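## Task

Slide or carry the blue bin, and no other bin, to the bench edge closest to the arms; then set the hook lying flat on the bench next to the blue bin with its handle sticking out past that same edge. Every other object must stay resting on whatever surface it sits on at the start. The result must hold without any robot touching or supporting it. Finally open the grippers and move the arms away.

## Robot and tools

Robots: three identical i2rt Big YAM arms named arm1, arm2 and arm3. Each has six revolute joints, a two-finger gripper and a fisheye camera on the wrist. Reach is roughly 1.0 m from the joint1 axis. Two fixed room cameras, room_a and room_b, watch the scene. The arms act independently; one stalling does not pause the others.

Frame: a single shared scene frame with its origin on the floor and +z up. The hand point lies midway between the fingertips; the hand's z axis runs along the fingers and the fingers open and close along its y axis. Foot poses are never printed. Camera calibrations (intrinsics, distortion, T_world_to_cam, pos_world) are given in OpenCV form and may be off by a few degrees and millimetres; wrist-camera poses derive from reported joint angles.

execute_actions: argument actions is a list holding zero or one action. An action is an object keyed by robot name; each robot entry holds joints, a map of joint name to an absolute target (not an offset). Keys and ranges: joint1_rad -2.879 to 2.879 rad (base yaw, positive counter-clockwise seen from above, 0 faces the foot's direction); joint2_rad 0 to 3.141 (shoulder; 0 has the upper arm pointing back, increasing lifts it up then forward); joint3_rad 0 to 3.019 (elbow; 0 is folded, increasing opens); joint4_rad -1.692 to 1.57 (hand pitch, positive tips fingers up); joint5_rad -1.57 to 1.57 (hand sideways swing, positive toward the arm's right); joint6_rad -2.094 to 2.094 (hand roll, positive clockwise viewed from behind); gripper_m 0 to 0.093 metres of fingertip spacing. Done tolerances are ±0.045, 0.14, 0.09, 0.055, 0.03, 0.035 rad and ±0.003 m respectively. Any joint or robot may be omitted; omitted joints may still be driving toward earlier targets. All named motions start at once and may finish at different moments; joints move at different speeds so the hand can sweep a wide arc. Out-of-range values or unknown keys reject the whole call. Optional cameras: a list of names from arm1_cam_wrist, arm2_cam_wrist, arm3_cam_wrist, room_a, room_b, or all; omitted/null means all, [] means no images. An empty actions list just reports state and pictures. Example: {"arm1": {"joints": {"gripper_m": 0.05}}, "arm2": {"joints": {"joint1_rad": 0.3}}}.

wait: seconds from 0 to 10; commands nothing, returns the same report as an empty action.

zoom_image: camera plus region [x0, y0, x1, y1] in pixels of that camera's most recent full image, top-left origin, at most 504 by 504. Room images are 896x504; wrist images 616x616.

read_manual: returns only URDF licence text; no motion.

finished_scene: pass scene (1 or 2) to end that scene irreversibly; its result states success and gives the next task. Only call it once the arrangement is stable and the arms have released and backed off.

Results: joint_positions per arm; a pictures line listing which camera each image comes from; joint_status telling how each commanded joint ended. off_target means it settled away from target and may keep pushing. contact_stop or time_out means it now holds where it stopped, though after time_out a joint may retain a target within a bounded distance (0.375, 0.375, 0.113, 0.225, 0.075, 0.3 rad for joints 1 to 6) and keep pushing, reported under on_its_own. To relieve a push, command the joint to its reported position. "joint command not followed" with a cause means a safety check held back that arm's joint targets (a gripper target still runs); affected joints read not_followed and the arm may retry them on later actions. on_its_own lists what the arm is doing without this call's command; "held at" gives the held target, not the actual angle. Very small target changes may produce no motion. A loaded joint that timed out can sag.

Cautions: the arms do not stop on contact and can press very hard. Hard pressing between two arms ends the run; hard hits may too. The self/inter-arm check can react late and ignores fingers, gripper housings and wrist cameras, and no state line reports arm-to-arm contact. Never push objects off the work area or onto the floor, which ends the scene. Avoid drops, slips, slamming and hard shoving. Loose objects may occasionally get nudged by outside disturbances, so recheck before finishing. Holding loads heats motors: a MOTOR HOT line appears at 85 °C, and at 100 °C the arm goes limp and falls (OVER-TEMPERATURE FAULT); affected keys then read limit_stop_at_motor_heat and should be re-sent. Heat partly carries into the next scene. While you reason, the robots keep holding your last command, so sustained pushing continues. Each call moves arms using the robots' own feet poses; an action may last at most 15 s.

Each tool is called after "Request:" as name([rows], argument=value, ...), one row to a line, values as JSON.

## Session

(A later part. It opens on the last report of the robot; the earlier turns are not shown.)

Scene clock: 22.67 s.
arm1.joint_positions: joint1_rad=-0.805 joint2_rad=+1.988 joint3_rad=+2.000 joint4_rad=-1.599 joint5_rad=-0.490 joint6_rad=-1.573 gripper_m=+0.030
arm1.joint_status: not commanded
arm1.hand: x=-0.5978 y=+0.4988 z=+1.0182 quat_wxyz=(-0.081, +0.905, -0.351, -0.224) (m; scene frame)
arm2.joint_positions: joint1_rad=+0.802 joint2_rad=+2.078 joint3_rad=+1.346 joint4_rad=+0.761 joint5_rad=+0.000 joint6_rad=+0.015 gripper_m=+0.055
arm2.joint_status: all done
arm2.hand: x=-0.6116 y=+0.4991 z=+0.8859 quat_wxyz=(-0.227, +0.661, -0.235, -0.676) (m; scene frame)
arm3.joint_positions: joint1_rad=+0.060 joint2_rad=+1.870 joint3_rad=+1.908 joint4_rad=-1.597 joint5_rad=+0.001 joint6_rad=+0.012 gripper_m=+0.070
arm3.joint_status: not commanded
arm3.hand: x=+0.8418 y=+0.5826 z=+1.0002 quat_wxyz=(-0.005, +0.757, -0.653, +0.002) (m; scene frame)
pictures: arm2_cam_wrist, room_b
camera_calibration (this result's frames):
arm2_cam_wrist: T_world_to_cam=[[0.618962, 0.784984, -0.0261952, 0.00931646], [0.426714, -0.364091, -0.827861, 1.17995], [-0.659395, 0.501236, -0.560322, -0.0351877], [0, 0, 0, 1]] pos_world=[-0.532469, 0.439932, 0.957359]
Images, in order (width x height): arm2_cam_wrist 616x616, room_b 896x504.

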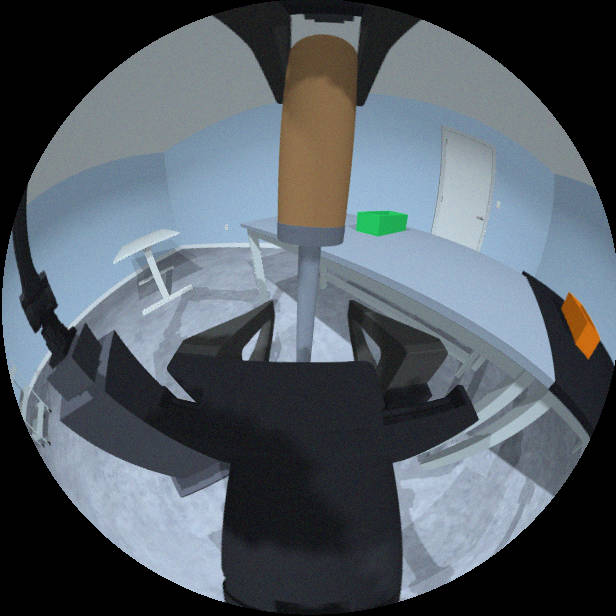

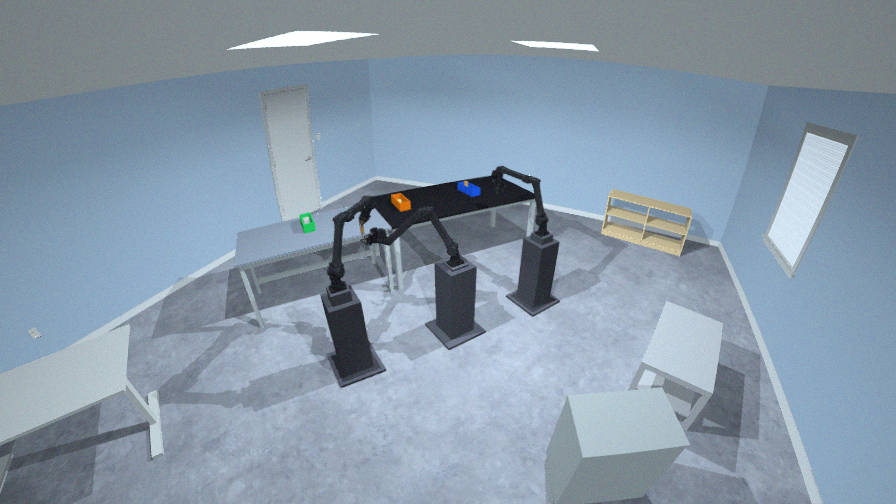

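Request:
execute_actions(actions=[])

Scene clock: 23.23 s.
arm1.joint_positions: joint1_rad=-0.805 joint2_rad=+1.988 joint3_rad=+2.000 joint4_rad=-1.599 joint5_rad=-0.490 joint6_rad=-1.573 gripper_m=+0.030
arm1.joint_status: not commanded
arm1.hand: x=-0.5978 y=+0.4988 z=+1.0182 quat_wxyz=(-0.081, +0.905, -0.351, -0.224) (m; scene frame)
arm2.joint_positions: joint1_rad=+0.802 joint2_rad=+2.078 joint3_rad=+1.346 joint4_rad=+0.761 joint5_rad=+0.000 joint6_rad=+0.015 gripper_m=+0.055
arm2.joint_status: all done
arm2.hand: x=-0.6116 y=+0.4991 z=+0.8859 quat_wxyz=(-0.227, +0.661, -0.235, -0.676) (m; scene frame)
arm3.joint_positions: joint1_rad=+0.060 joint2_rad=+1.870 joint3_rad=+1.908 joint4_rad=-1.597 joint5_rad=+0.001 joint6_rad=+0.012 gripper_m=+0.070
arm3.joint_status: not commanded
arm3.hand: x=+0.8418 y=+0.5826 z=+1.0002 quat_wxyz=(-0.005, +0.757, -0.653, +0.002) (m; scene frame)
pictures: arm1_cam_wrist, arm2_cam_wrist, arm3_cam_wrist, room_a, room_b
camera_calibration (this result's frames):
arm1_cam_wrist: T_world_to_cam=[[0.674837, 0.737966, 0.00144874, 0.0315216], [0.729299, -0.667209, 0.151511, 0.622212], [0.112776, -0.101188, -0.988455, 1.24756], [0, 0, 0, 1]] pos_world=[-0.615745, 0.518122, 1.13884]
arm2_cam_wrist: T_world_to_cam=[[0.618962, 0.784984, -0.0261952, 0.00931646], [0.426714, -0.364091, -0.827861, 1.17995], [-0.659395, 0.501236, -0.560322, -0.0351877], [0, 0, 0, 1]] pos_world=[-0.532469, 0.439932, 0.957359]
arm3_cam_wrist: T_world_to_cam=[[0.989979, 0.140833, -0.0104066, -0.899883], [0.12122, -0.809678, 0.574219, -0.196812], [0.0724428, -0.569726, -0.818636, 1.21504], [0, 0, 0, 1]] pos_world=[0.826702, 0.659619, 1.09833]
Images, in order (width x height): arm1_cam_wrist 616x616, arm2_cam_wrist 616x616, arm3_cam_wrist 616x616, room_a 896x504, room_b 896x504.

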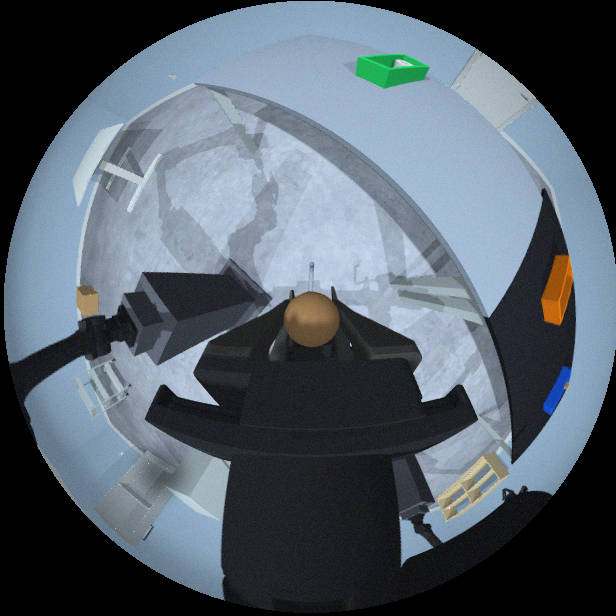

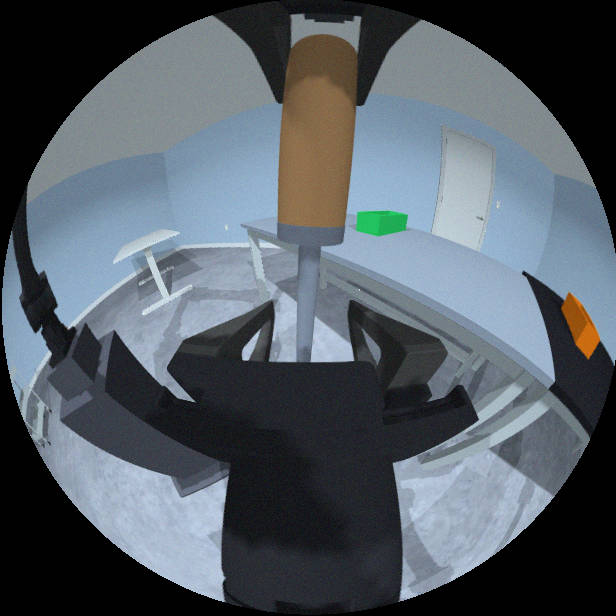

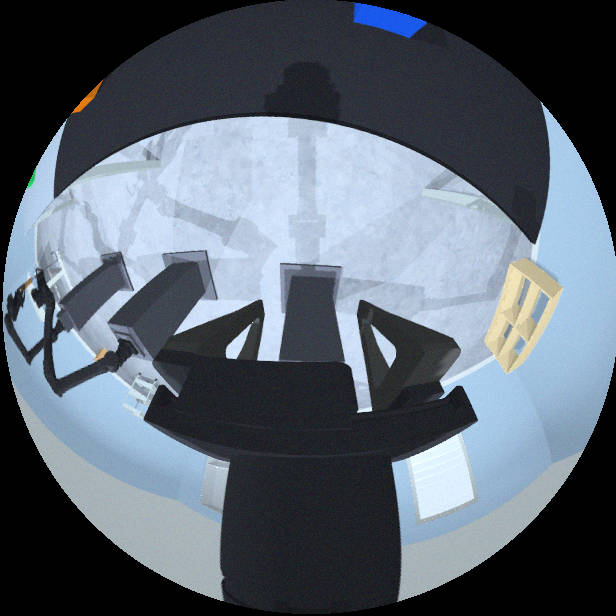

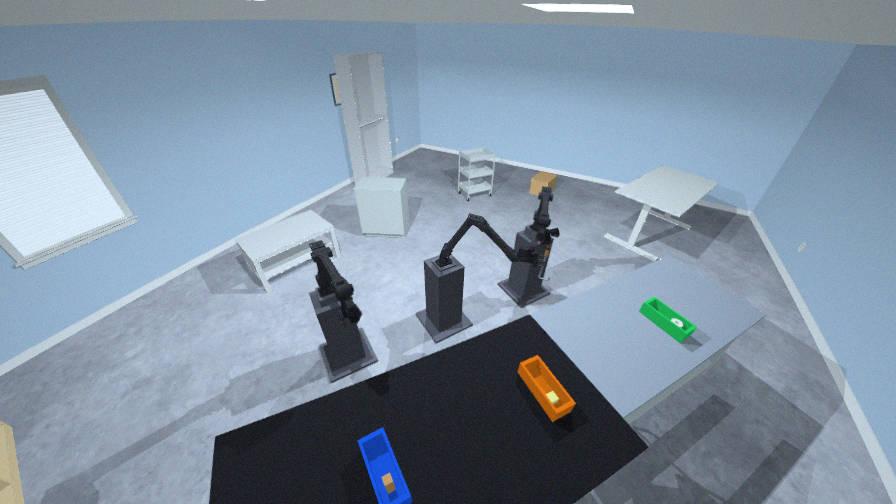

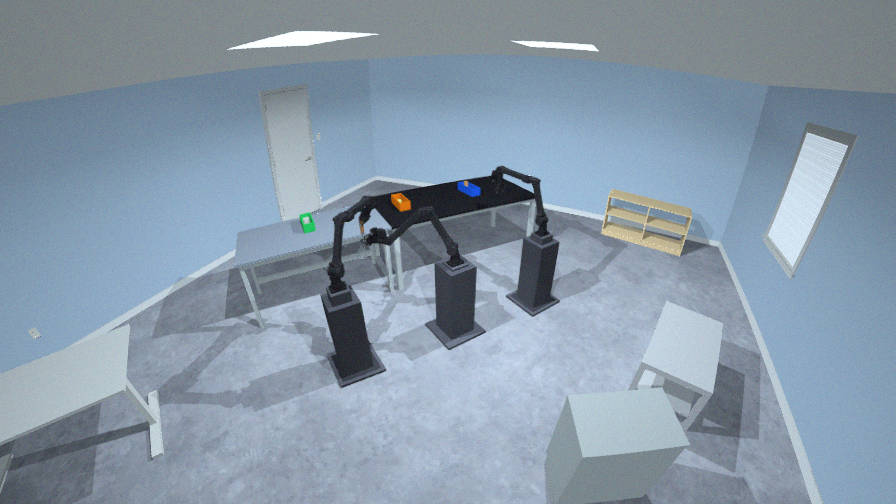

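Request:
execute_actions([
  {"arm2":{"joints":{"joint2_rad":2.115,"joint4_rad":0.80}}},
], cameras=["arm2_cam_wrist"])

Request:
execute_actions([
  {"arm2":{"joints":{"gripper_m":0.0}}},
], cameras=["arm2_cam_wrist"])

Scene clock: 24.20 s.
arm1.joint_positions: joint1_rad=-0.805 joint2_rad=+1.988 joint3_rad=+2.000 joint4_rad=-1.599 joint5_rad=-0.490 joint6_rad=-1.573 gripper_m=+0.030
arm1.joint_status: not commanded
arm1.hand: x=-0.5978 y=+0.4988 z=+1.0182 quat_wxyz=(-0.081, +0.905, -0.351, -0.224) (m; scene frame)
arm2.joint_positions: joint1_rad=+0.802 joint2_rad=+2.097 joint3_rad=+1.346 joint4_rad=+0.776 joint5_rad=+0.000 joint6_rad=+0.015 gripper_m=+0.055
arm2.joint_status: all done
arm2.hand: x=-0.6121 y=+0.4994 z=+0.8752 quat_wxyz=(-0.227, +0.662, -0.236, -0.675) (m; scene frame)
arm3.joint_positions: joint1_rad=+0.060 joint2_rad=+1.870 joint3_rad=+1.908 joint4_rad=-1.597 joint5_rad=+0.001 joint6_rad=+0.012 gripper_m=+0.070
arm3.joint_status: not commanded
arm3.hand: x=+0.8418 y=+0.5826 z=+1.0002 quat_wxyz=(-0.005, +0.757, -0.653, +0.002) (m; scene frame)
pictures: arm2_cam_wrist
camera_calibration (this result's frames):
arm2_cam_wrist: T_world_to_cam=[[0.619025, 0.784934, -0.0261875, 0.0091221], [0.42895, -0.36584, -0.825932, 1.17196], [-0.657883, 0.500039, -0.563162, -0.0376767], [0, 0, 0, 1]] pos_world=[-0.533146, 0.440429, 0.94698]
Images, in order (width x height): arm2_cam_wrist 616x616.

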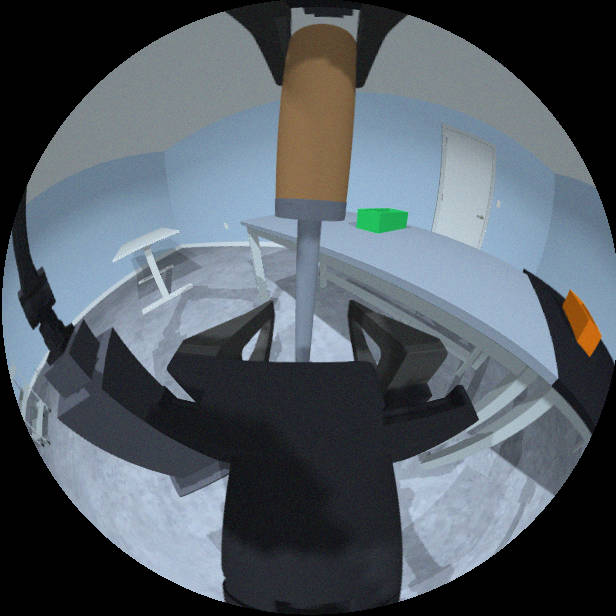

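Scene clock: 24.87 s.
arm1.joint_positions: joint1_rad=-0.805 joint2_rad=+1.987 joint3_rad=+2.000 joint4_rad=-1.595 joint5_rad=-0.490 joint6_rad=-1.589 gripper_m=+0.030
arm1.joint_status: not commanded
arm1.hand: x=-0.5972 y=+0.4995 z=+1.0186 quat_wxyz=(-0.085, +0.909, -0.344, -0.222) (m; scene frame)
arm2.joint_positions: joint1_rad=+0.802 joint2_rad=+2.097 joint3_rad=+1.346 joint4_rad=+0.778 joint5_rad=-0.002 joint6_rad=+0.034 gripper_m=+0.009
arm2.joint_status: gripper_m off_target (ended at +0.009, target +0.000)
arm2.hand: x=-0.6123 y=+0.4991 z=+0.8755 quat_wxyz=(-0.220, +0.659, -0.241, -0.677) (m; scene frame)
arm3.joint_positions: joint1_rad=+0.060 joint2_rad=+1.870 joint3_rad=+1.908 joint4_rad=-1.597 joint5_rad=+0.001 joint6_rad=+0.012 gripper_m=+0.070
arm3.joint_status: not commanded
arm3.hand: x=+0.8418 y=+0.5826 z=+1.0002 quat_wxyz=(-0.005, +0.757, -0.653, +0.002) (m; scene frame)
pictures: arm2_cam_wrist
camera_calibration (this result's frames):
arm2_cam_wrist: T_world_to_cam=[[0.616588, 0.786008, -0.0448358, 0.0238205], [0.419638, -0.376305, -0.826014, 1.17178], [-0.666125, 0.490495, -0.561864, -0.0389393], [0, 0, 0, 1]] pos_world=[-0.532348, 0.441321, 0.947092]
Images, in order (width x height): arm2_cam_wrist 616x616.

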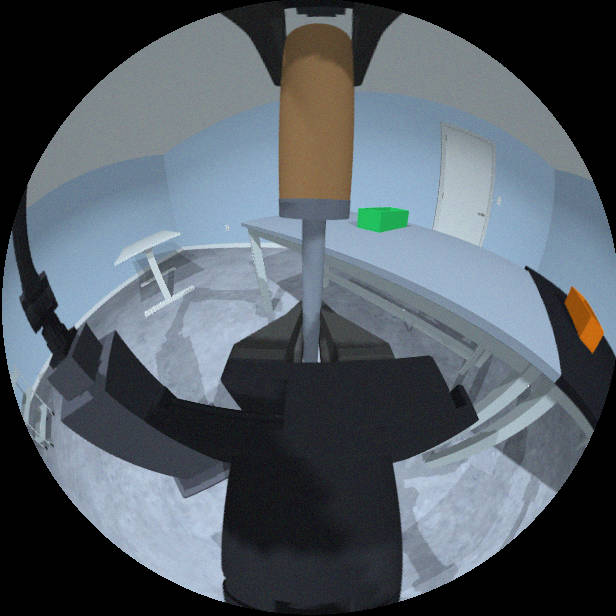

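Request:
execute_actions([
  {"arm1":{"joints":{"gripper_m":0.055}}},
], cameras=[])

Request:
execute_actions([
  {"arm1":{"joints":{"joint2_rad":1.5}}},
], cameras=["arm2_cam_wrist","room_b"])

Scene clock: 25.77 s.
arm1.joint_positions: joint1_rad=-0.805 joint2_rad=+1.958 joint3_rad=+2.000 joint4_rad=-1.595 joint5_rad=-0.496 joint6_rad=-1.589 gripper_m=+0.055
arm1.joint_status: all done
arm1.hand: x=-0.6002 y=+0.4978 z=+1.0365 quat_wxyz=(-0.099, +0.909, -0.340, -0.219) (m; scene frame)
arm2.joint_positions: joint1_rad=+0.801 joint2_rad=+2.142 joint3_rad=+1.346 joint4_rad=+0.778 joint5_rad=-0.001 joint6_rad=+0.017 gripper_m=+0.009
arm2.joint_status: not commanded
arm2.hand: x=-0.6125 y=+0.4997 z=+0.8406 quat_wxyz=(-0.221, +0.676, -0.241, -0.660) (m; scene frame)
arm3.joint_positions: joint1_rad=+0.060 joint2_rad=+1.870 joint3_rad=+1.908 joint4_rad=-1.597 joint5_rad=+0.001 joint6_rad=+0.012 gripper_m=+0.070
arm3.joint_status: not commanded
arm3.hand: x=+0.8418 y=+0.5826 z=+1.0002 quat_wxyz=(-0.005, +0.757, -0.653, +0.002) (m; scene frame)
pictures: none
No camera images: the call's "cameras" was empty. Leave "cameras" out to get every camera's image.

Scene clock: 27.53 s.
arm1.joint_positions: joint1_rad=-0.805 joint2_rad=+1.500 joint3_rad=+2.044 joint4_rad=-1.595 joint5_rad=-0.499 joint6_rad=-1.589 gripper_m=+0.055
arm1.joint_status: all done
arm1.hand: x=-0.6787 y=+0.4164 z=+1.3049 quat_wxyz=(-0.319, +0.900, -0.270, -0.124) (m; scene frame)
arm2.joint_positions: joint1_rad=+0.801 joint2_rad=+2.142 joint3_rad=+1.346 joint4_rad=+0.778 joint5_rad=-0.001 joint6_rad=+0.016 gripper_m=+0.009
arm2.joint_status: not commanded
arm2.hand: x=-0.6125 y=+0.4997 z=+0.8406 quat_wxyz=(-0.221, +0.676, -0.241, -0.660) (m; scene frame)
arm3.joint_positions: joint1_rad=+0.060 joint2_rad=+1.870 joint3_rad=+1.908 joint4_rad=-1.597 joint5_rad=+0.001 joint6_rad=+0.012 gripper_m=+0.070
arm3.joint_status: not commanded
arm3.hand: x=+0.8418 y=+0.5826 z=+1.0002 quat_wxyz=(-0.005, +0.757, -0.653, +0.002) (m; scene frame)
pictures: arm2_cam_wrist, room_b
camera_calibration (this result's frames):
arm2_cam_wrist: T_world_to_cam=[[0.619245, 0.784739, -0.0268576, 0.00899566], [0.456953, -0.38798, -0.800416, 1.15046], [-0.638537, 0.483381, -0.598843, -0.00743725], [0, 0, 0, 1]] pos_world=[-0.536025, 0.442891, 0.916634]
Images, in order (width x height): arm2_cam_wrist 616x616, room_b 896x504.

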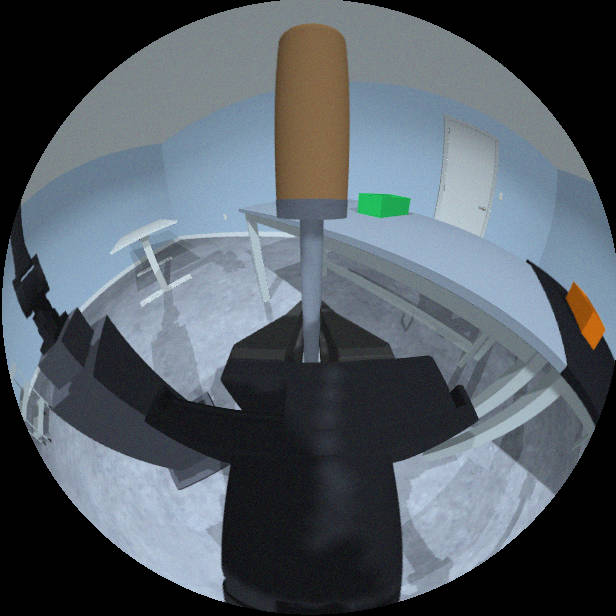

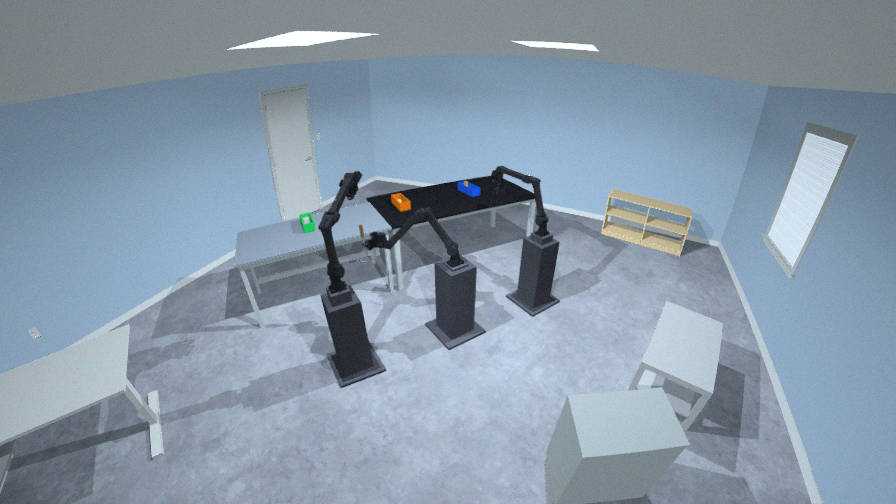

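Request:
execute_actions([
  {"arm1":{"joints":{"joint1_rad":0.2,"joint2_rad":0.6,"joint3_rad":1.0,"joint4_rad":-0.8,"joint5_rad":0,"joint6_rad":0}},"arm2":{"joints":{"joint2_rad":1.70,"joint3_rad":0.92,"joint4_rad":0.84}}},
], cameras=[])

Request:
execute_actions([
  {"arm2":{"joints":{"joint1_rad":-1.003}}},
], cameras=["arm2_cam_wrist"])

Request:
execute_actions([
  {"arm2":{"joints":{"joint2_rad":2.16,"joint3_rad":1.165,"joint4_rad":1.08}}},
], cameras=["arm2_cam_wrist","room_a"])

Scene clock: 29.97 s.
arm1.joint_positions: joint1_rad=+0.194 joint2_rad=+0.600 joint3_rad=+0.981 joint4_rad=-0.823 joint5_rad=-0.005 joint6_rad=-0.011 gripper_m=+0.055
arm1.joint_status: all done
arm1.hand: x=-1.0387 y=+0.3041 z=+1.2233 quat_wxyz=(-0.328, +0.676, -0.510, -0.419) (m; scene frame)
arm2.joint_positions: joint1_rad=+0.801 joint2_rad=+1.717 joint3_rad=+0.902 joint4_rad=+0.804 joint5_rad=-0.001 joint6_rad=+0.016 gripper_m=+0.009
arm2.joint_status: all done
arm2.hand: x=-0.4994 y=+0.4112 z=+0.9221 quat_wxyz=(-0.222, +0.674, -0.240, -0.663) (m; scene frame)
arm3.joint_positions: joint1_rad=+0.060 joint2_rad=+1.870 joint3_rad=+1.908 joint4_rad=-1.597 joint5_rad=+0.001 joint6_rad=+0.012 gripper_m=+0.070
arm3.joint_status: not commanded
arm3.hand: x=+0.8418 y=+0.5826 z=+1.0002 quat_wxyz=(-0.005, +0.757, -0.653, +0.002) (m; scene frame)
pictures: none
No camera images: the call's "cameras" was empty. Leave "cameras" out to get every camera's image.

Scene clock: 31.97 s.
arm1.joint_positions: joint1_rad=+0.194 joint2_rad=+0.600 joint3_rad=+0.981 joint4_rad=-0.823 joint5_rad=-0.005 joint6_rad=-0.011 gripper_m=+0.055
arm1.joint_status: not commanded
arm1.hand: x=-1.0387 y=+0.3041 z=+1.2233 quat_wxyz=(-0.328, +0.676, -0.510, -0.419) (m; scene frame)
arm2.joint_positions: joint1_rad=-1.012 joint2_rad=+1.720 joint3_rad=+0.902 joint4_rad=+0.804 joint5_rad=+0.004 joint6_rad=+0.015 gripper_m=+0.009
arm2.joint_status: all done
arm2.hand: x=+0.5282 y=+0.4087 z=+0.9286 quat_wxyz=(-0.664, +0.230, -0.674, -0.228) (m; scene frame)
arm3.joint_positions: joint1_rad=+0.060 joint2_rad=+1.870 joint3_rad=+1.908 joint4_rad=-1.597 joint5_rad=+0.001 joint6_rad=+0.012 gripper_m=+0.070
arm3.joint_status: not commanded
arm3.hand: x=+0.8418 y=+0.5826 z=+1.0002 quat_wxyz=(-0.005, +0.757, -0.653, +0.002) (m; scene frame)
pictures: arm2_cam_wrist
camera_calibration (this result's frames):
arm2_cam_wrist: T_world_to_cam=[[0.610414, -0.792015, -0.0103941, 0.0102886], [-0.46866, -0.35056, -0.810843, 1.14764], [0.638556, 0.499821, -0.585172, 0.123661], [0, 0, 0, 1]] pos_world=[0.452607, 0.348656, 1.00302]
Images, in order (width x height): arm2_cam_wrist 616x616.

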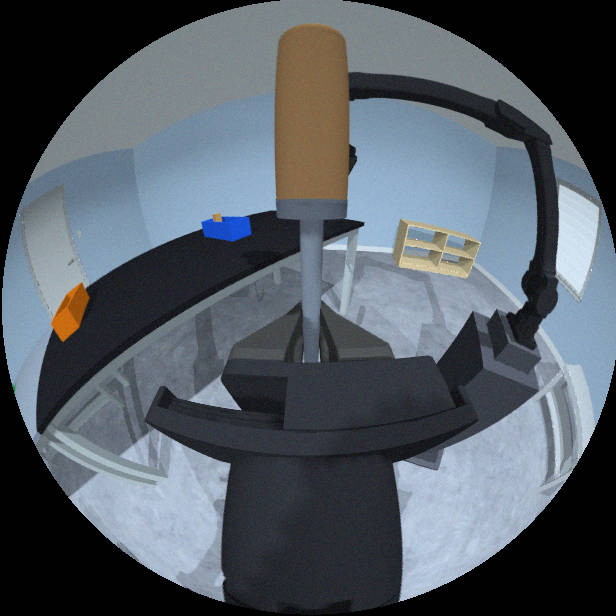

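Scene clock: 33.43 s.
arm1.joint_positions: joint1_rad=+0.194 joint2_rad=+0.600 joint3_rad=+0.981 joint4_rad=-0.823 joint5_rad=-0.005 joint6_rad=-0.011 gripper_m=+0.055
arm1.joint_status: not commanded
arm1.hand: x=-1.0387 y=+0.3041 z=+1.2233 quat_wxyz=(-0.328, +0.676, -0.510, -0.419) (m; scene frame)
arm2.joint_positions: joint1_rad=-1.012 joint2_rad=+2.202 joint3_rad=+1.131 joint4_rad=+1.035 joint5_rad=+0.004 joint6_rad=+0.015 gripper_m=+0.009
arm2.joint_status: all done
arm2.hand: x=+0.5900 y=+0.4544 z=+0.7679 quat_wxyz=(-0.657, +0.232, -0.681, -0.225) (m; scene frame)
arm3.joint_positions: joint1_rad=+0.060 joint2_rad=+1.870 joint3_rad=+1.908 joint4_rad=-1.597 joint5_rad=+0.001 joint6_rad=+0.012 gripper_m=+0.070
arm3.joint_status: not commanded
arm3.hand: x=+0.8418 y=+0.5826 z=+1.0002 quat_wxyz=(-0.005, +0.757, -0.653, +0.002) (m; scene frame)
pictures: arm2_cam_wrist, room_a
camera_calibration (this result's frames):
arm2_cam_wrist: T_world_to_cam=[[0.610018, -0.792321, -0.0102509, 0.00732541], [-0.482543, -0.361192, -0.79793, 1.06535], [0.628514, 0.491698, -0.602663, -0.00962814], [0, 0, 0, 1]] pos_world=[0.51566, 0.395335, 0.844348]
Images, in order (width x height): arm2_cam_wrist 616x616, room_a 896x504.

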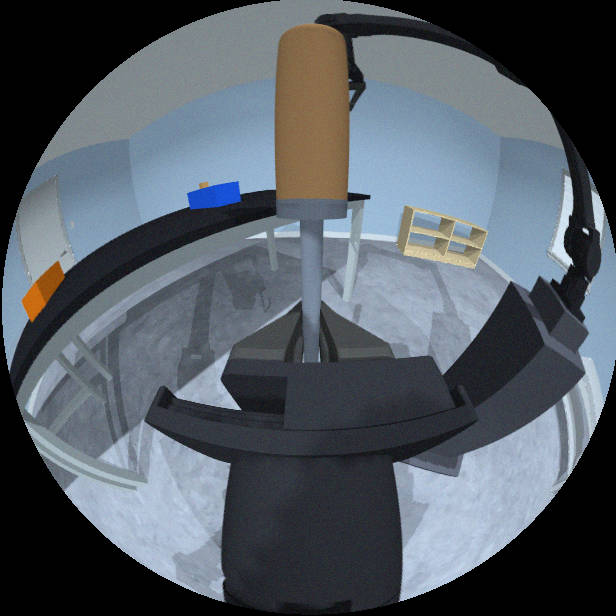

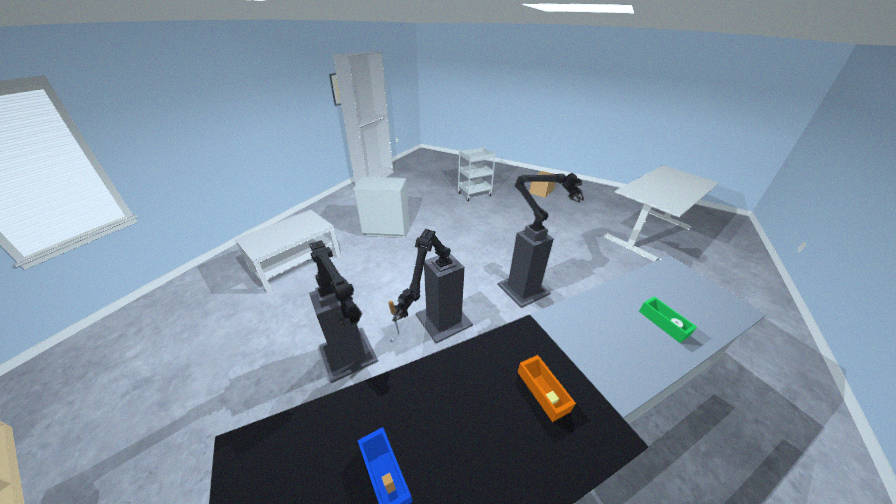

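Request:
execute_actions([
  {"arm3":{"joints":{"joint1_rad":0.57}}},
], cameras=["arm2_cam_wrist","arm3_cam_wrist"])

Scene clock: 35.07 s.
arm1.joint_positions: joint1_rad=+0.194 joint2_rad=+0.600 joint3_rad=+0.981 joint4_rad=-0.823 joint5_rad=-0.005 joint6_rad=-0.011 gripper_m=+0.055
arm1.joint_status: not commanded
arm1.hand: x=-1.0387 y=+0.3041 z=+1.2233 quat_wxyz=(-0.328, +0.676, -0.510, -0.419) (m; scene frame)
arm2.joint_positions: joint1_rad=-1.012 joint2_rad=+2.202 joint3_rad=+1.131 joint4_rad=+1.035 joint5_rad=+0.004 joint6_rad=+0.015 gripper_m=+0.009
arm2.joint_status: not commanded
arm2.hand: x=+0.5900 y=+0.4544 z=+0.7679 quat_wxyz=(-0.657, +0.232, -0.681, -0.225) (m; scene frame)
arm3.joint_positions: joint1_rad=+0.569 joint2_rad=+1.870 joint3_rad=+1.908 joint4_rad=-1.597 joint5_rad=-0.002 joint6_rad=+0.009 gripper_m=+0.070
arm3.joint_status: all done
arm3.hand: x=+0.5725 y=+0.4648 z=+0.9979 quat_wxyz=(-0.001, +0.898, -0.440, +0.001) (m; scene frame)
pictures: arm2_cam_wrist, arm3_cam_wrist
camera_calibration (this result's frames):
arm2_cam_wrist: T_world_to_cam=[[0.610018, -0.792321, -0.0102509, 0.00732541], [-0.482543, -0.361192, -0.79793, 1.06535], [0.628514, 0.491698, -0.602663, -0.00962814], [0, 0, 0, 1]] pos_world=[0.51566, 0.395335, 0.844348]
arm3_cam_wrist: T_world_to_cam=[[0.79404, 0.607588, -0.0183488, -0.713606], [0.504509, -0.641891, 0.577448, -0.558879], [0.339072, -0.467774, -0.816221, 0.963144], [0, 0, 0, 1]] pos_world=[0.522016, 0.525372, 1.09577]
Images, in order (width x height): arm2_cam_wrist 616x616, arm3_cam_wrist 616x616.

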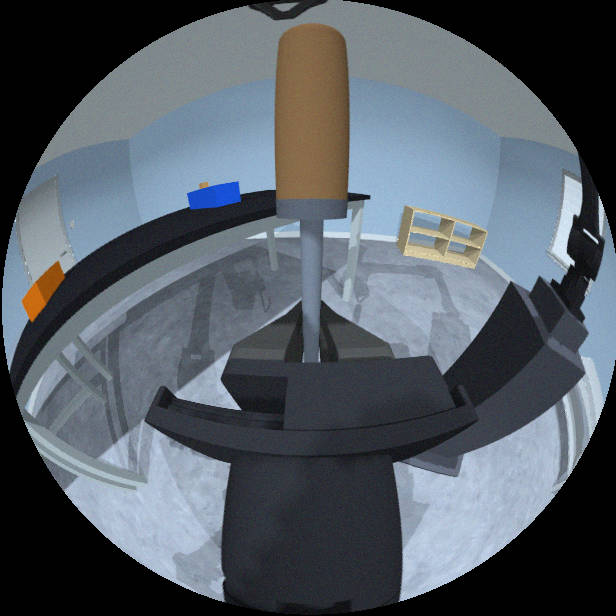

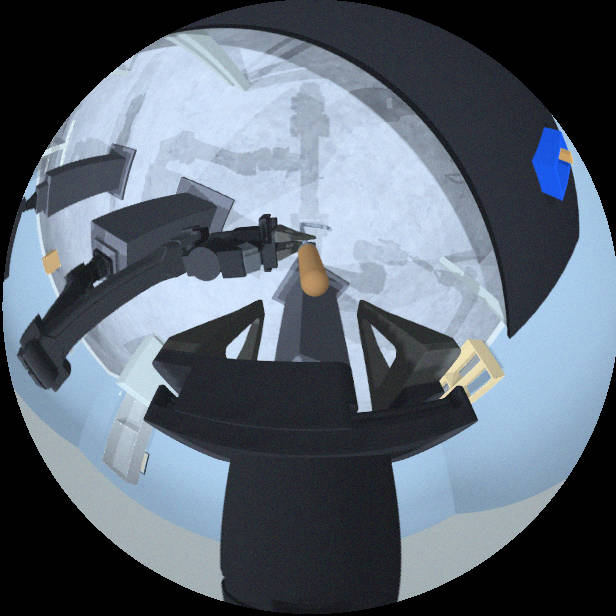

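Request:
execute_actions([
  {"arm3":{"joints":{"joint1_rad":0.555,"joint2_rad":1.84,"joint3_rad":1.64,"joint4_rad":-1.345}}},
], cameras=["arm2_cam_wrist","arm3_cam_wrist"])

Scene clock: 36.30 s.
arm1.joint_positions: joint1_rad=+0.194 joint2_rad=+0.600 joint3_rad=+0.981 joint4_rad=-0.823 joint5_rad=-0.005 joint6_rad=-0.011 gripper_m=+0.055
arm1.joint_status: not commanded
arm1.hand: x=-1.0387 y=+0.3041 z=+1.2233 quat_wxyz=(-0.328, +0.676, -0.510, -0.419) (m; scene frame)
arm2.joint_positions: joint1_rad=-1.012 joint2_rad=+2.202 joint3_rad=+1.131 joint4_rad=+1.035 joint5_rad=+0.004 joint6_rad=+0.015 gripper_m=+0.009
arm2.joint_status: not commanded
arm2.hand: x=+0.5900 y=+0.4544 z=+0.7679 quat_wxyz=(-0.657, +0.232, -0.681, -0.225) (m; scene frame)
arm3.joint_positions: joint1_rad=+0.568 joint2_rad=+1.836 joint3_rad=+1.637 joint4_rad=-1.360 joint5_rad=-0.002 joint6_rad=+0.009 gripper_m=+0.070
arm3.joint_status: all done
arm3.hand: x=+0.5855 y=+0.4493 z=+0.9139 quat_wxyz=(-0.001, +0.898, -0.441, +0.001) (m; scene frame)
pictures: arm2_cam_wrist, arm3_cam_wrist
camera_calibration (this result's frames):
arm2_cam_wrist: T_world_to_cam=[[0.610018, -0.792321, -0.0102509, 0.00732541], [-0.482543, -0.361192, -0.79793, 1.06535], [0.628514, 0.491698, -0.602663, -0.00962814], [0, 0, 0, 1]] pos_world=[0.51566, 0.395335, 0.844348]
arm3_cam_wrist: T_world_to_cam=[[0.794283, 0.607271, -0.0183331, -0.716053], [0.503988, -0.641742, 0.578069, -0.527206], [0.33928, -0.46839, -0.815782, 0.88259], [0, 0, 0, 1]] pos_world=[0.535009, 0.509905, 1.01164]
Images, in order (width x height): arm2_cam_wrist 616x616, arm3_cam_wrist 616x616.

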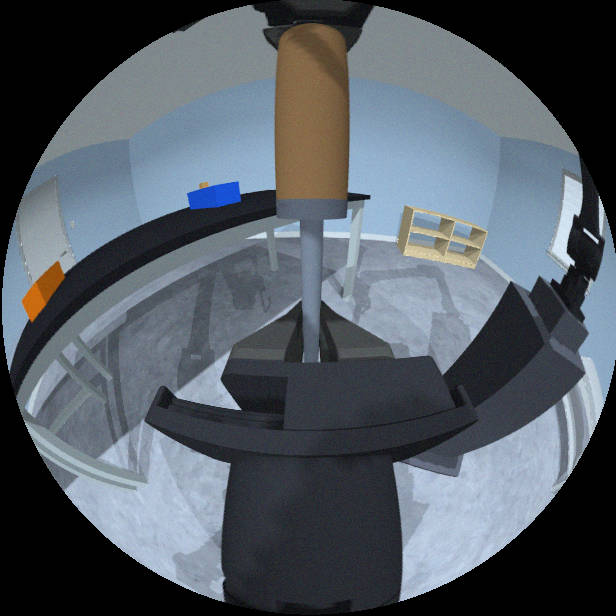

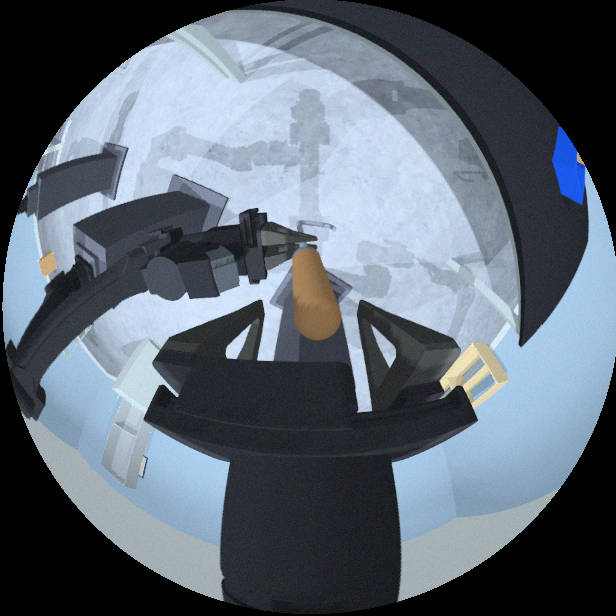

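Request:
execute_actions([
  {"arm2":{"joints":{"joint4_rad":1.14}}},
], cameras=["arm2_cam_wrist","arm3_cam_wrist"])

Scene clock: 37.17 s.
arm1.joint_positions: joint1_rad=+0.194 joint2_rad=+0.600 joint3_rad=+0.981 joint4_rad=-0.823 joint5_rad=-0.005 joint6_rad=-0.011 gripper_m=+0.055
arm1.joint_status: not commanded
arm1.hand: x=-1.0387 y=+0.3041 z=+1.2233 quat_wxyz=(-0.328, +0.676, -0.510, -0.419) (m; scene frame)
arm2.joint_positions: joint1_rad=-1.012 joint2_rad=+2.202 joint3_rad=+1.131 joint4_rad=+1.089 joint5_rad=+0.004 joint6_rad=+0.015 gripper_m=+0.009
arm2.joint_status: all done
arm2.hand: x=+0.5899 y=+0.4546 z=+0.7811 quat_wxyz=(-0.675, +0.226, -0.663, -0.232) (m; scene frame)
arm3.joint_positions: joint1_rad=+0.568 joint2_rad=+1.836 joint3_rad=+1.637 joint4_rad=-1.360 joint5_rad=-0.002 joint6_rad=+0.009 gripper_m=+0.070
arm3.joint_status: not commanded
arm3.hand: x=+0.5855 y=+0.4493 z=+0.9139 quat_wxyz=(-0.001, +0.898, -0.441, +0.001) (m; scene frame)
pictures: arm2_cam_wrist, arm3_cam_wrist
camera_calibration (this result's frames):
arm2_cam_wrist: T_world_to_cam=[[0.611001, -0.791559, -0.0105852, 0.00696465], [-0.44781, -0.334574, -0.829172, 1.06779], [0.652797, 0.511365, -0.558893, -0.0592125], [0, 0, 0, 1]] pos_world=[0.512564, 0.393046, 0.852358]
arm3_cam_wrist: T_world_to_cam=[[0.794283, 0.607271, -0.0183331, -0.716053], [0.503988, -0.641742, 0.578069, -0.527206], [0.33928, -0.46839, -0.815782, 0.88259], [0, 0, 0, 1]] pos_world=[0.535009, 0.509905, 1.01164]
Images, in order (width x height): arm2_cam_wrist 616x616, arm3_cam_wrist 616x616.

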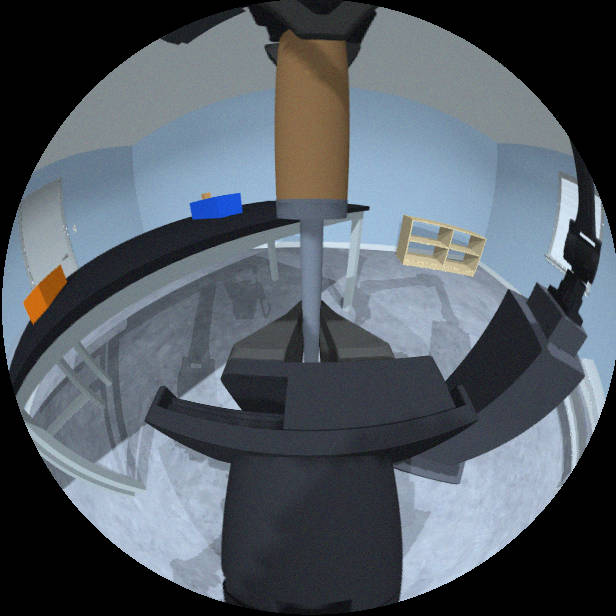

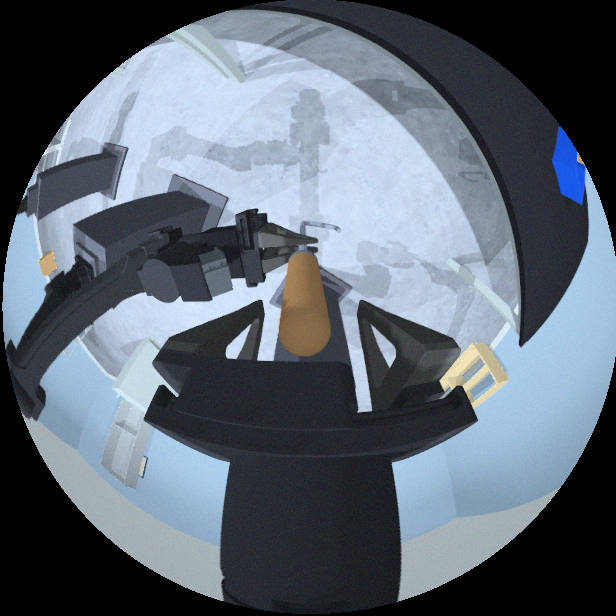

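Request:
execute_actions([
  {"arm3":{"joints":{"joint1_rad":0.583,"joint3_rad":1.60,"joint4_rad":-1.305,"gripper_m":0.05}}},
], cameras=["arm2_cam_wrist","arm3_cam_wrist"])

Scene clock: 38.07 s.
arm1.joint_positions: joint1_rad=+0.194 joint2_rad=+0.600 joint3_rad=+0.981 joint4_rad=-0.823 joint5_rad=-0.005 joint6_rad=-0.011 gripper_m=+0.055
arm1.joint_status: not commanded
arm1.hand: x=-1.0387 y=+0.3041 z=+1.2233 quat_wxyz=(-0.328, +0.676, -0.510, -0.419) (m; scene frame)
arm2.joint_positions: joint1_rad=-1.012 joint2_rad=+2.202 joint3_rad=+1.131 joint4_rad=+1.089 joint5_rad=+0.004 joint6_rad=+0.015 gripper_m=+0.009
arm2.joint_status: not commanded
arm2.hand: x=+0.5899 y=+0.4546 z=+0.7811 quat_wxyz=(-0.675, +0.226, -0.663, -0.232) (m; scene frame)
arm3.joint_positions: joint1_rad=+0.570 joint2_rad=+1.836 joint3_rad=+1.601 joint4_rad=-1.320 joint5_rad=-0.002 joint6_rad=+0.009 gripper_m=+0.050
arm3.joint_status: all done
arm3.hand: x=+0.5858 y=+0.4470 z=+0.9005 quat_wxyz=(-0.002, +0.898, -0.439, -0.001) (m; scene frame)
pictures: arm2_cam_wrist, arm3_cam_wrist
camera_calibration (this result's frames):
arm2_cam_wrist: T_world_to_cam=[[0.611001, -0.791559, -0.0105852, 0.00696465], [-0.44781, -0.334574, -0.829172, 1.06779], [0.652797, 0.511365, -0.558893, -0.0592125], [0, 0, 0, 1]] pos_world=[0.512564, 0.393046, 0.852358]
arm3_cam_wrist: T_world_to_cam=[[0.792826, 0.60917, -0.0184274, -0.715011], [0.507115, -0.642629, 0.574336, -0.519201], [0.338026, -0.464693, -0.818412, 0.871973], [0, 0, 0, 1]] pos_world=[0.535424, 0.50711, 0.998653]
Images, in order (width x height): arm2_cam_wrist 616x616, arm3_cam_wrist 616x616.

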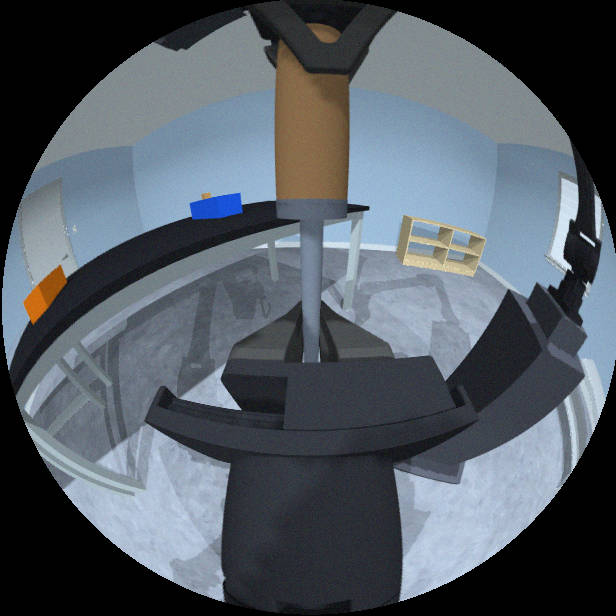

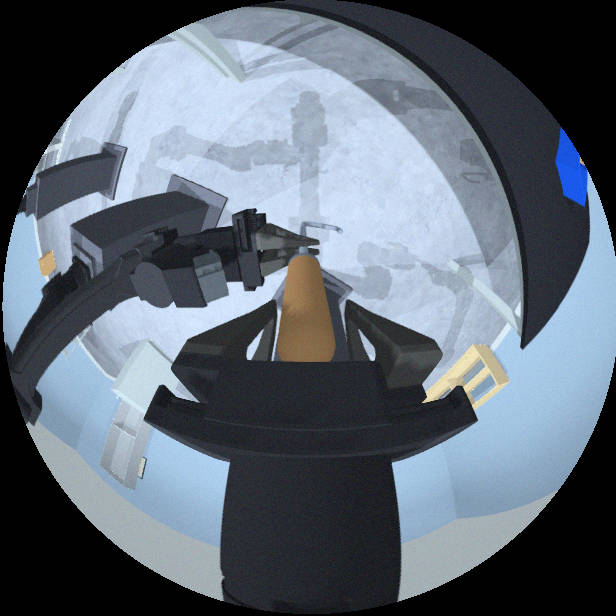

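Request:
execute_actions([
  {"arm3":{"joints":{"joint1_rad":0.59,"joint2_rad":1.865,"joint4_rad":-1.27}}},
], cameras=["arm2_cam_wrist","arm3_cam_wrist"])

Scene clock: 38.80 s.
arm1.joint_positions: joint1_rad=+0.194 joint2_rad=+0.600 joint3_rad=+0.981 joint4_rad=-0.823 joint5_rad=-0.005 joint6_rad=-0.011 gripper_m=+0.055
arm1.joint_status: not commanded
arm1.hand: x=-1.0387 y=+0.3041 z=+1.2233 quat_wxyz=(-0.328, +0.676, -0.510, -0.419) (m; scene frame)
arm2.joint_positions: joint1_rad=-1.012 joint2_rad=+2.202 joint3_rad=+1.131 joint4_rad=+1.089 joint5_rad=+0.004 joint6_rad=+0.015 gripper_m=+0.009
arm2.joint_status: not commanded
arm2.hand: x=+0.5899 y=+0.4546 z=+0.7811 quat_wxyz=(-0.675, +0.226, -0.663, -0.232) (m; scene frame)
arm3.joint_positions: joint1_rad=+0.579 joint2_rad=+1.842 joint3_rad=+1.601 joint4_rad=-1.285 joint5_rad=-0.002 joint6_rad=+0.009 gripper_m=+0.050
arm3.joint_status: all done
arm3.hand: x=+0.5768 y=+0.4507 z=+0.8977 quat_wxyz=(-0.008, +0.900, -0.436, -0.014) (m; scene frame)
pictures: arm2_cam_wrist, arm3_cam_wrist
camera_calibration (this result's frames):
arm2_cam_wrist: T_world_to_cam=[[0.611001, -0.791559, -0.0105852, 0.00696465], [-0.44781, -0.334574, -0.829172, 1.06779], [0.652797, 0.511365, -0.558893, -0.0592125], [0, 0, 0, 1]] pos_world=[0.512564, 0.393046, 0.852358]
arm3_cam_wrist: T_world_to_cam=[[0.787259, 0.616332, -0.0189407, -0.709723], [0.522964, -0.651093, 0.550078, -0.494165], [0.326699, -0.442959, -0.834898, 0.886023], [0, 0, 0, 1]] pos_world=[0.527704, 0.50815, 0.998125]
Images, in order (width x height): arm2_cam_wrist 616x616, arm3_cam_wrist 616x616.

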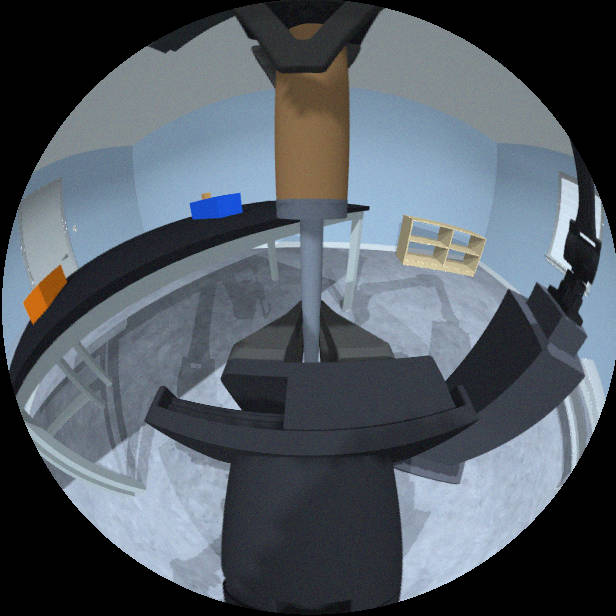

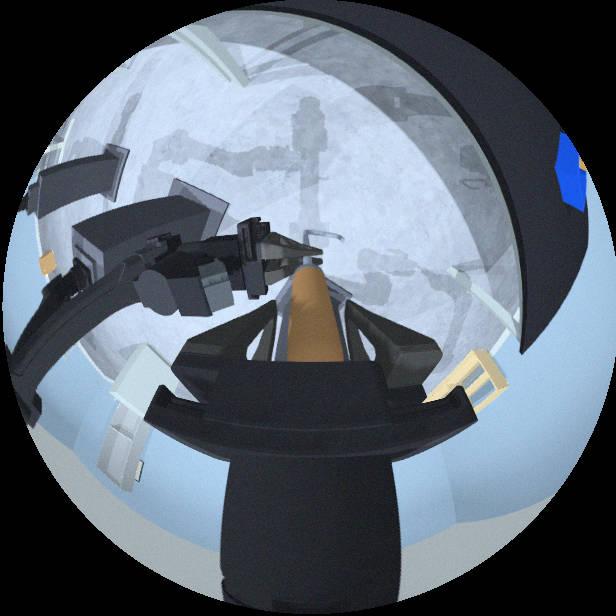

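Request:
execute_actions([
  {"arm3":{"joints":{"joint2_rad":1.88,"joint4_rad":-1.305,"gripper_m":0.04}}},
], cameras=["arm2_cam_wrist"])

Scene clock: 39.57 s.
arm1.joint_positions: joint1_rad=+0.194 joint2_rad=+0.600 joint3_rad=+0.981 joint4_rad=-0.823 joint5_rad=-0.005 joint6_rad=-0.011 gripper_m=+0.055
arm1.joint_status: not commanded
arm1.hand: x=-1.0387 y=+0.3041 z=+1.2233 quat_wxyz=(-0.328, +0.676, -0.510, -0.419) (m; scene frame)
arm2.joint_positions: joint1_rad=-1.012 joint2_rad=+2.202 joint3_rad=+1.131 joint4_rad=+1.089 joint5_rad=+0.004 joint6_rad=+0.015 gripper_m=+0.009
arm2.joint_status: not commanded
arm2.hand: x=+0.5899 y=+0.4546 z=+0.7811 quat_wxyz=(-0.675, +0.226, -0.663, -0.232) (m; scene frame)
arm3.joint_positions: joint1_rad=+0.579 joint2_rad=+1.861 joint3_rad=+1.601 joint4_rad=-1.292 joint5_rad=-0.002 joint6_rad=+0.009 gripper_m=+0.040
arm3.joint_status: all done
arm3.hand: x=+0.5779 y=+0.4494 z=+0.8872 quat_wxyz=(-0.003, +0.900, -0.436, -0.002) (m; scene frame)
pictures: arm2_cam_wrist
camera_calibration (this result's frames):
arm2_cam_wrist: T_world_to_cam=[[0.611001, -0.791559, -0.0105852, 0.00696465], [-0.44781, -0.334574, -0.829172, 1.06779], [0.652797, 0.511365, -0.558893, -0.0592125], [0, 0, 0, 1]] pos_world=[0.512564, 0.393046, 0.852358]
Images, in order (width x height): arm2_cam_wrist 616x616.

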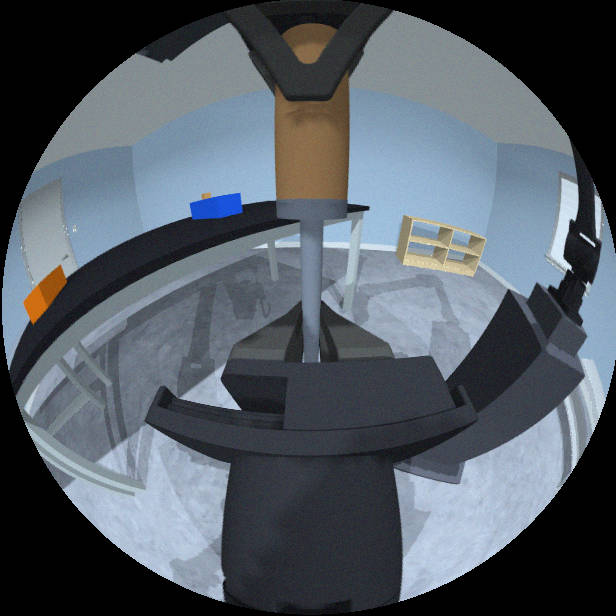

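Request:
execute_actions([
  {"arm3":{"joints":{"gripper_m":0.0}}},
], cameras=[])

Request:
execute_actions([
  {"arm2":{"joints":{"gripper_m":0.05,"joint2_rad":2.2,"joint4_rad":1.09}}},
], cameras=["arm2_cam_wrist","arm3_cam_wrist"])

Scene clock: 40.23 s.
arm1.joint_positions: joint1_rad=+0.194 joint2_rad=+0.600 joint3_rad=+0.981 joint4_rad=-0.823 joint5_rad=-0.005 joint6_rad=-0.011 gripper_m=+0.055
arm1.joint_status: not commanded
arm1.hand: x=-1.0387 y=+0.3041 z=+1.2233 quat_wxyz=(-0.328, +0.676, -0.510, -0.419) (m; scene frame)
arm2.joint_positions: joint1_rad=-1.012 joint2_rad=+2.202 joint3_rad=+1.131 joint4_rad=+1.089 joint5_rad=+0.004 joint6_rad=+0.015 gripper_m=+0.009
arm2.joint_status: not commanded
arm2.hand: x=+0.5899 y=+0.4546 z=+0.7812 quat_wxyz=(-0.675, +0.226, -0.663, -0.232) (m; scene frame)
arm3.joint_positions: joint1_rad=+0.579 joint2_rad=+1.861 joint3_rad=+1.601 joint4_rad=-1.292 joint5_rad=-0.002 joint6_rad=+0.009 gripper_m=+0.030
arm3.joint_status: gripper_m off_target (ended at +0.030, target +0.000)
arm3.hand: x=+0.5777 y=+0.4492 z=+0.8872 quat_wxyz=(-0.002, +0.900, -0.436, -0.002) (m; scene frame)
pictures: none
No camera images: the call's "cameras" was empty. Leave "cameras" out to get every camera's image.

Scene clock: 40.97 s.
arm1.joint_positions: joint1_rad=+0.194 joint2_rad=+0.600 joint3_rad=+0.981 joint4_rad=-0.823 joint5_rad=-0.005 joint6_rad=-0.011 gripper_m=+0.055
arm1.joint_status: not commanded
arm1.hand: x=-1.0387 y=+0.3041 z=+1.2233 quat_wxyz=(-0.328, +0.676, -0.510, -0.419) (m; scene frame)
arm2.joint_positions: joint1_rad=-1.012 joint2_rad=+2.201 joint3_rad=+1.136 joint4_rad=+1.089 joint5_rad=+0.004 joint6_rad=+0.015 gripper_m=+0.050
arm2.joint_status: all done
arm2.hand: x=+0.5913 y=+0.4557 z=+0.7844 quat_wxyz=(-0.677, +0.225, -0.661, -0.233) (m; scene frame)
arm3.joint_positions: joint1_rad=+0.579 joint2_rad=+1.887 joint3_rad=+1.589 joint4_rad=-1.292 joint5_rad=-0.002 joint6_rad=+0.009 gripper_m=+0.030
arm3.joint_status: not commanded
arm3.hand: x=+0.5807 y=+0.4457 z=+0.8684 quat_wxyz=(+0.006, +0.900, -0.436, +0.015) (m; scene frame)
pictures: arm2_cam_wrist, arm3_cam_wrist
camera_calibration (this result's frames):
arm2_cam_wrist: T_world_to_cam=[[0.611127, -0.791461, -0.0106231, 0.00696159], [-0.443284, -0.331101, -0.83299, 1.07023], [0.655762, 0.513772, -0.553187, -0.0661232], [0, 0, 0, 1]] pos_world=[0.513522, 0.393836, 0.854985]
arm3_cam_wrist: T_world_to_cam=[[0.787949, 0.615477, -0.0180307, -0.71109], [0.499713, -0.622088, 0.602738, -0.52853], [0.359755, -0.483937, -0.797735, 0.824821], [0, 0, 0, 1]] pos_world=[0.527683, 0.508029, 0.963732]
Images, in order (width x height): arm2_cam_wrist 616x616, arm3_cam_wrist 616x616.

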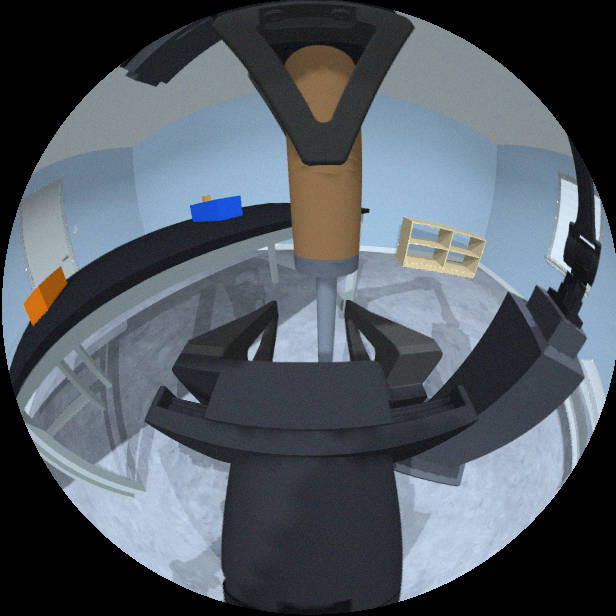

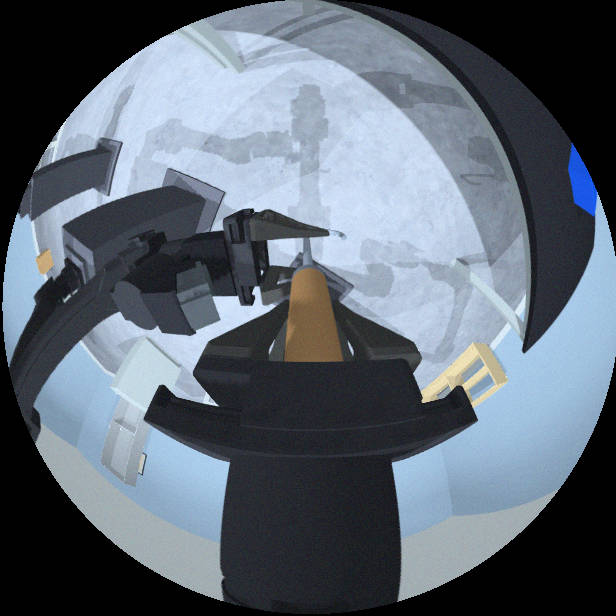

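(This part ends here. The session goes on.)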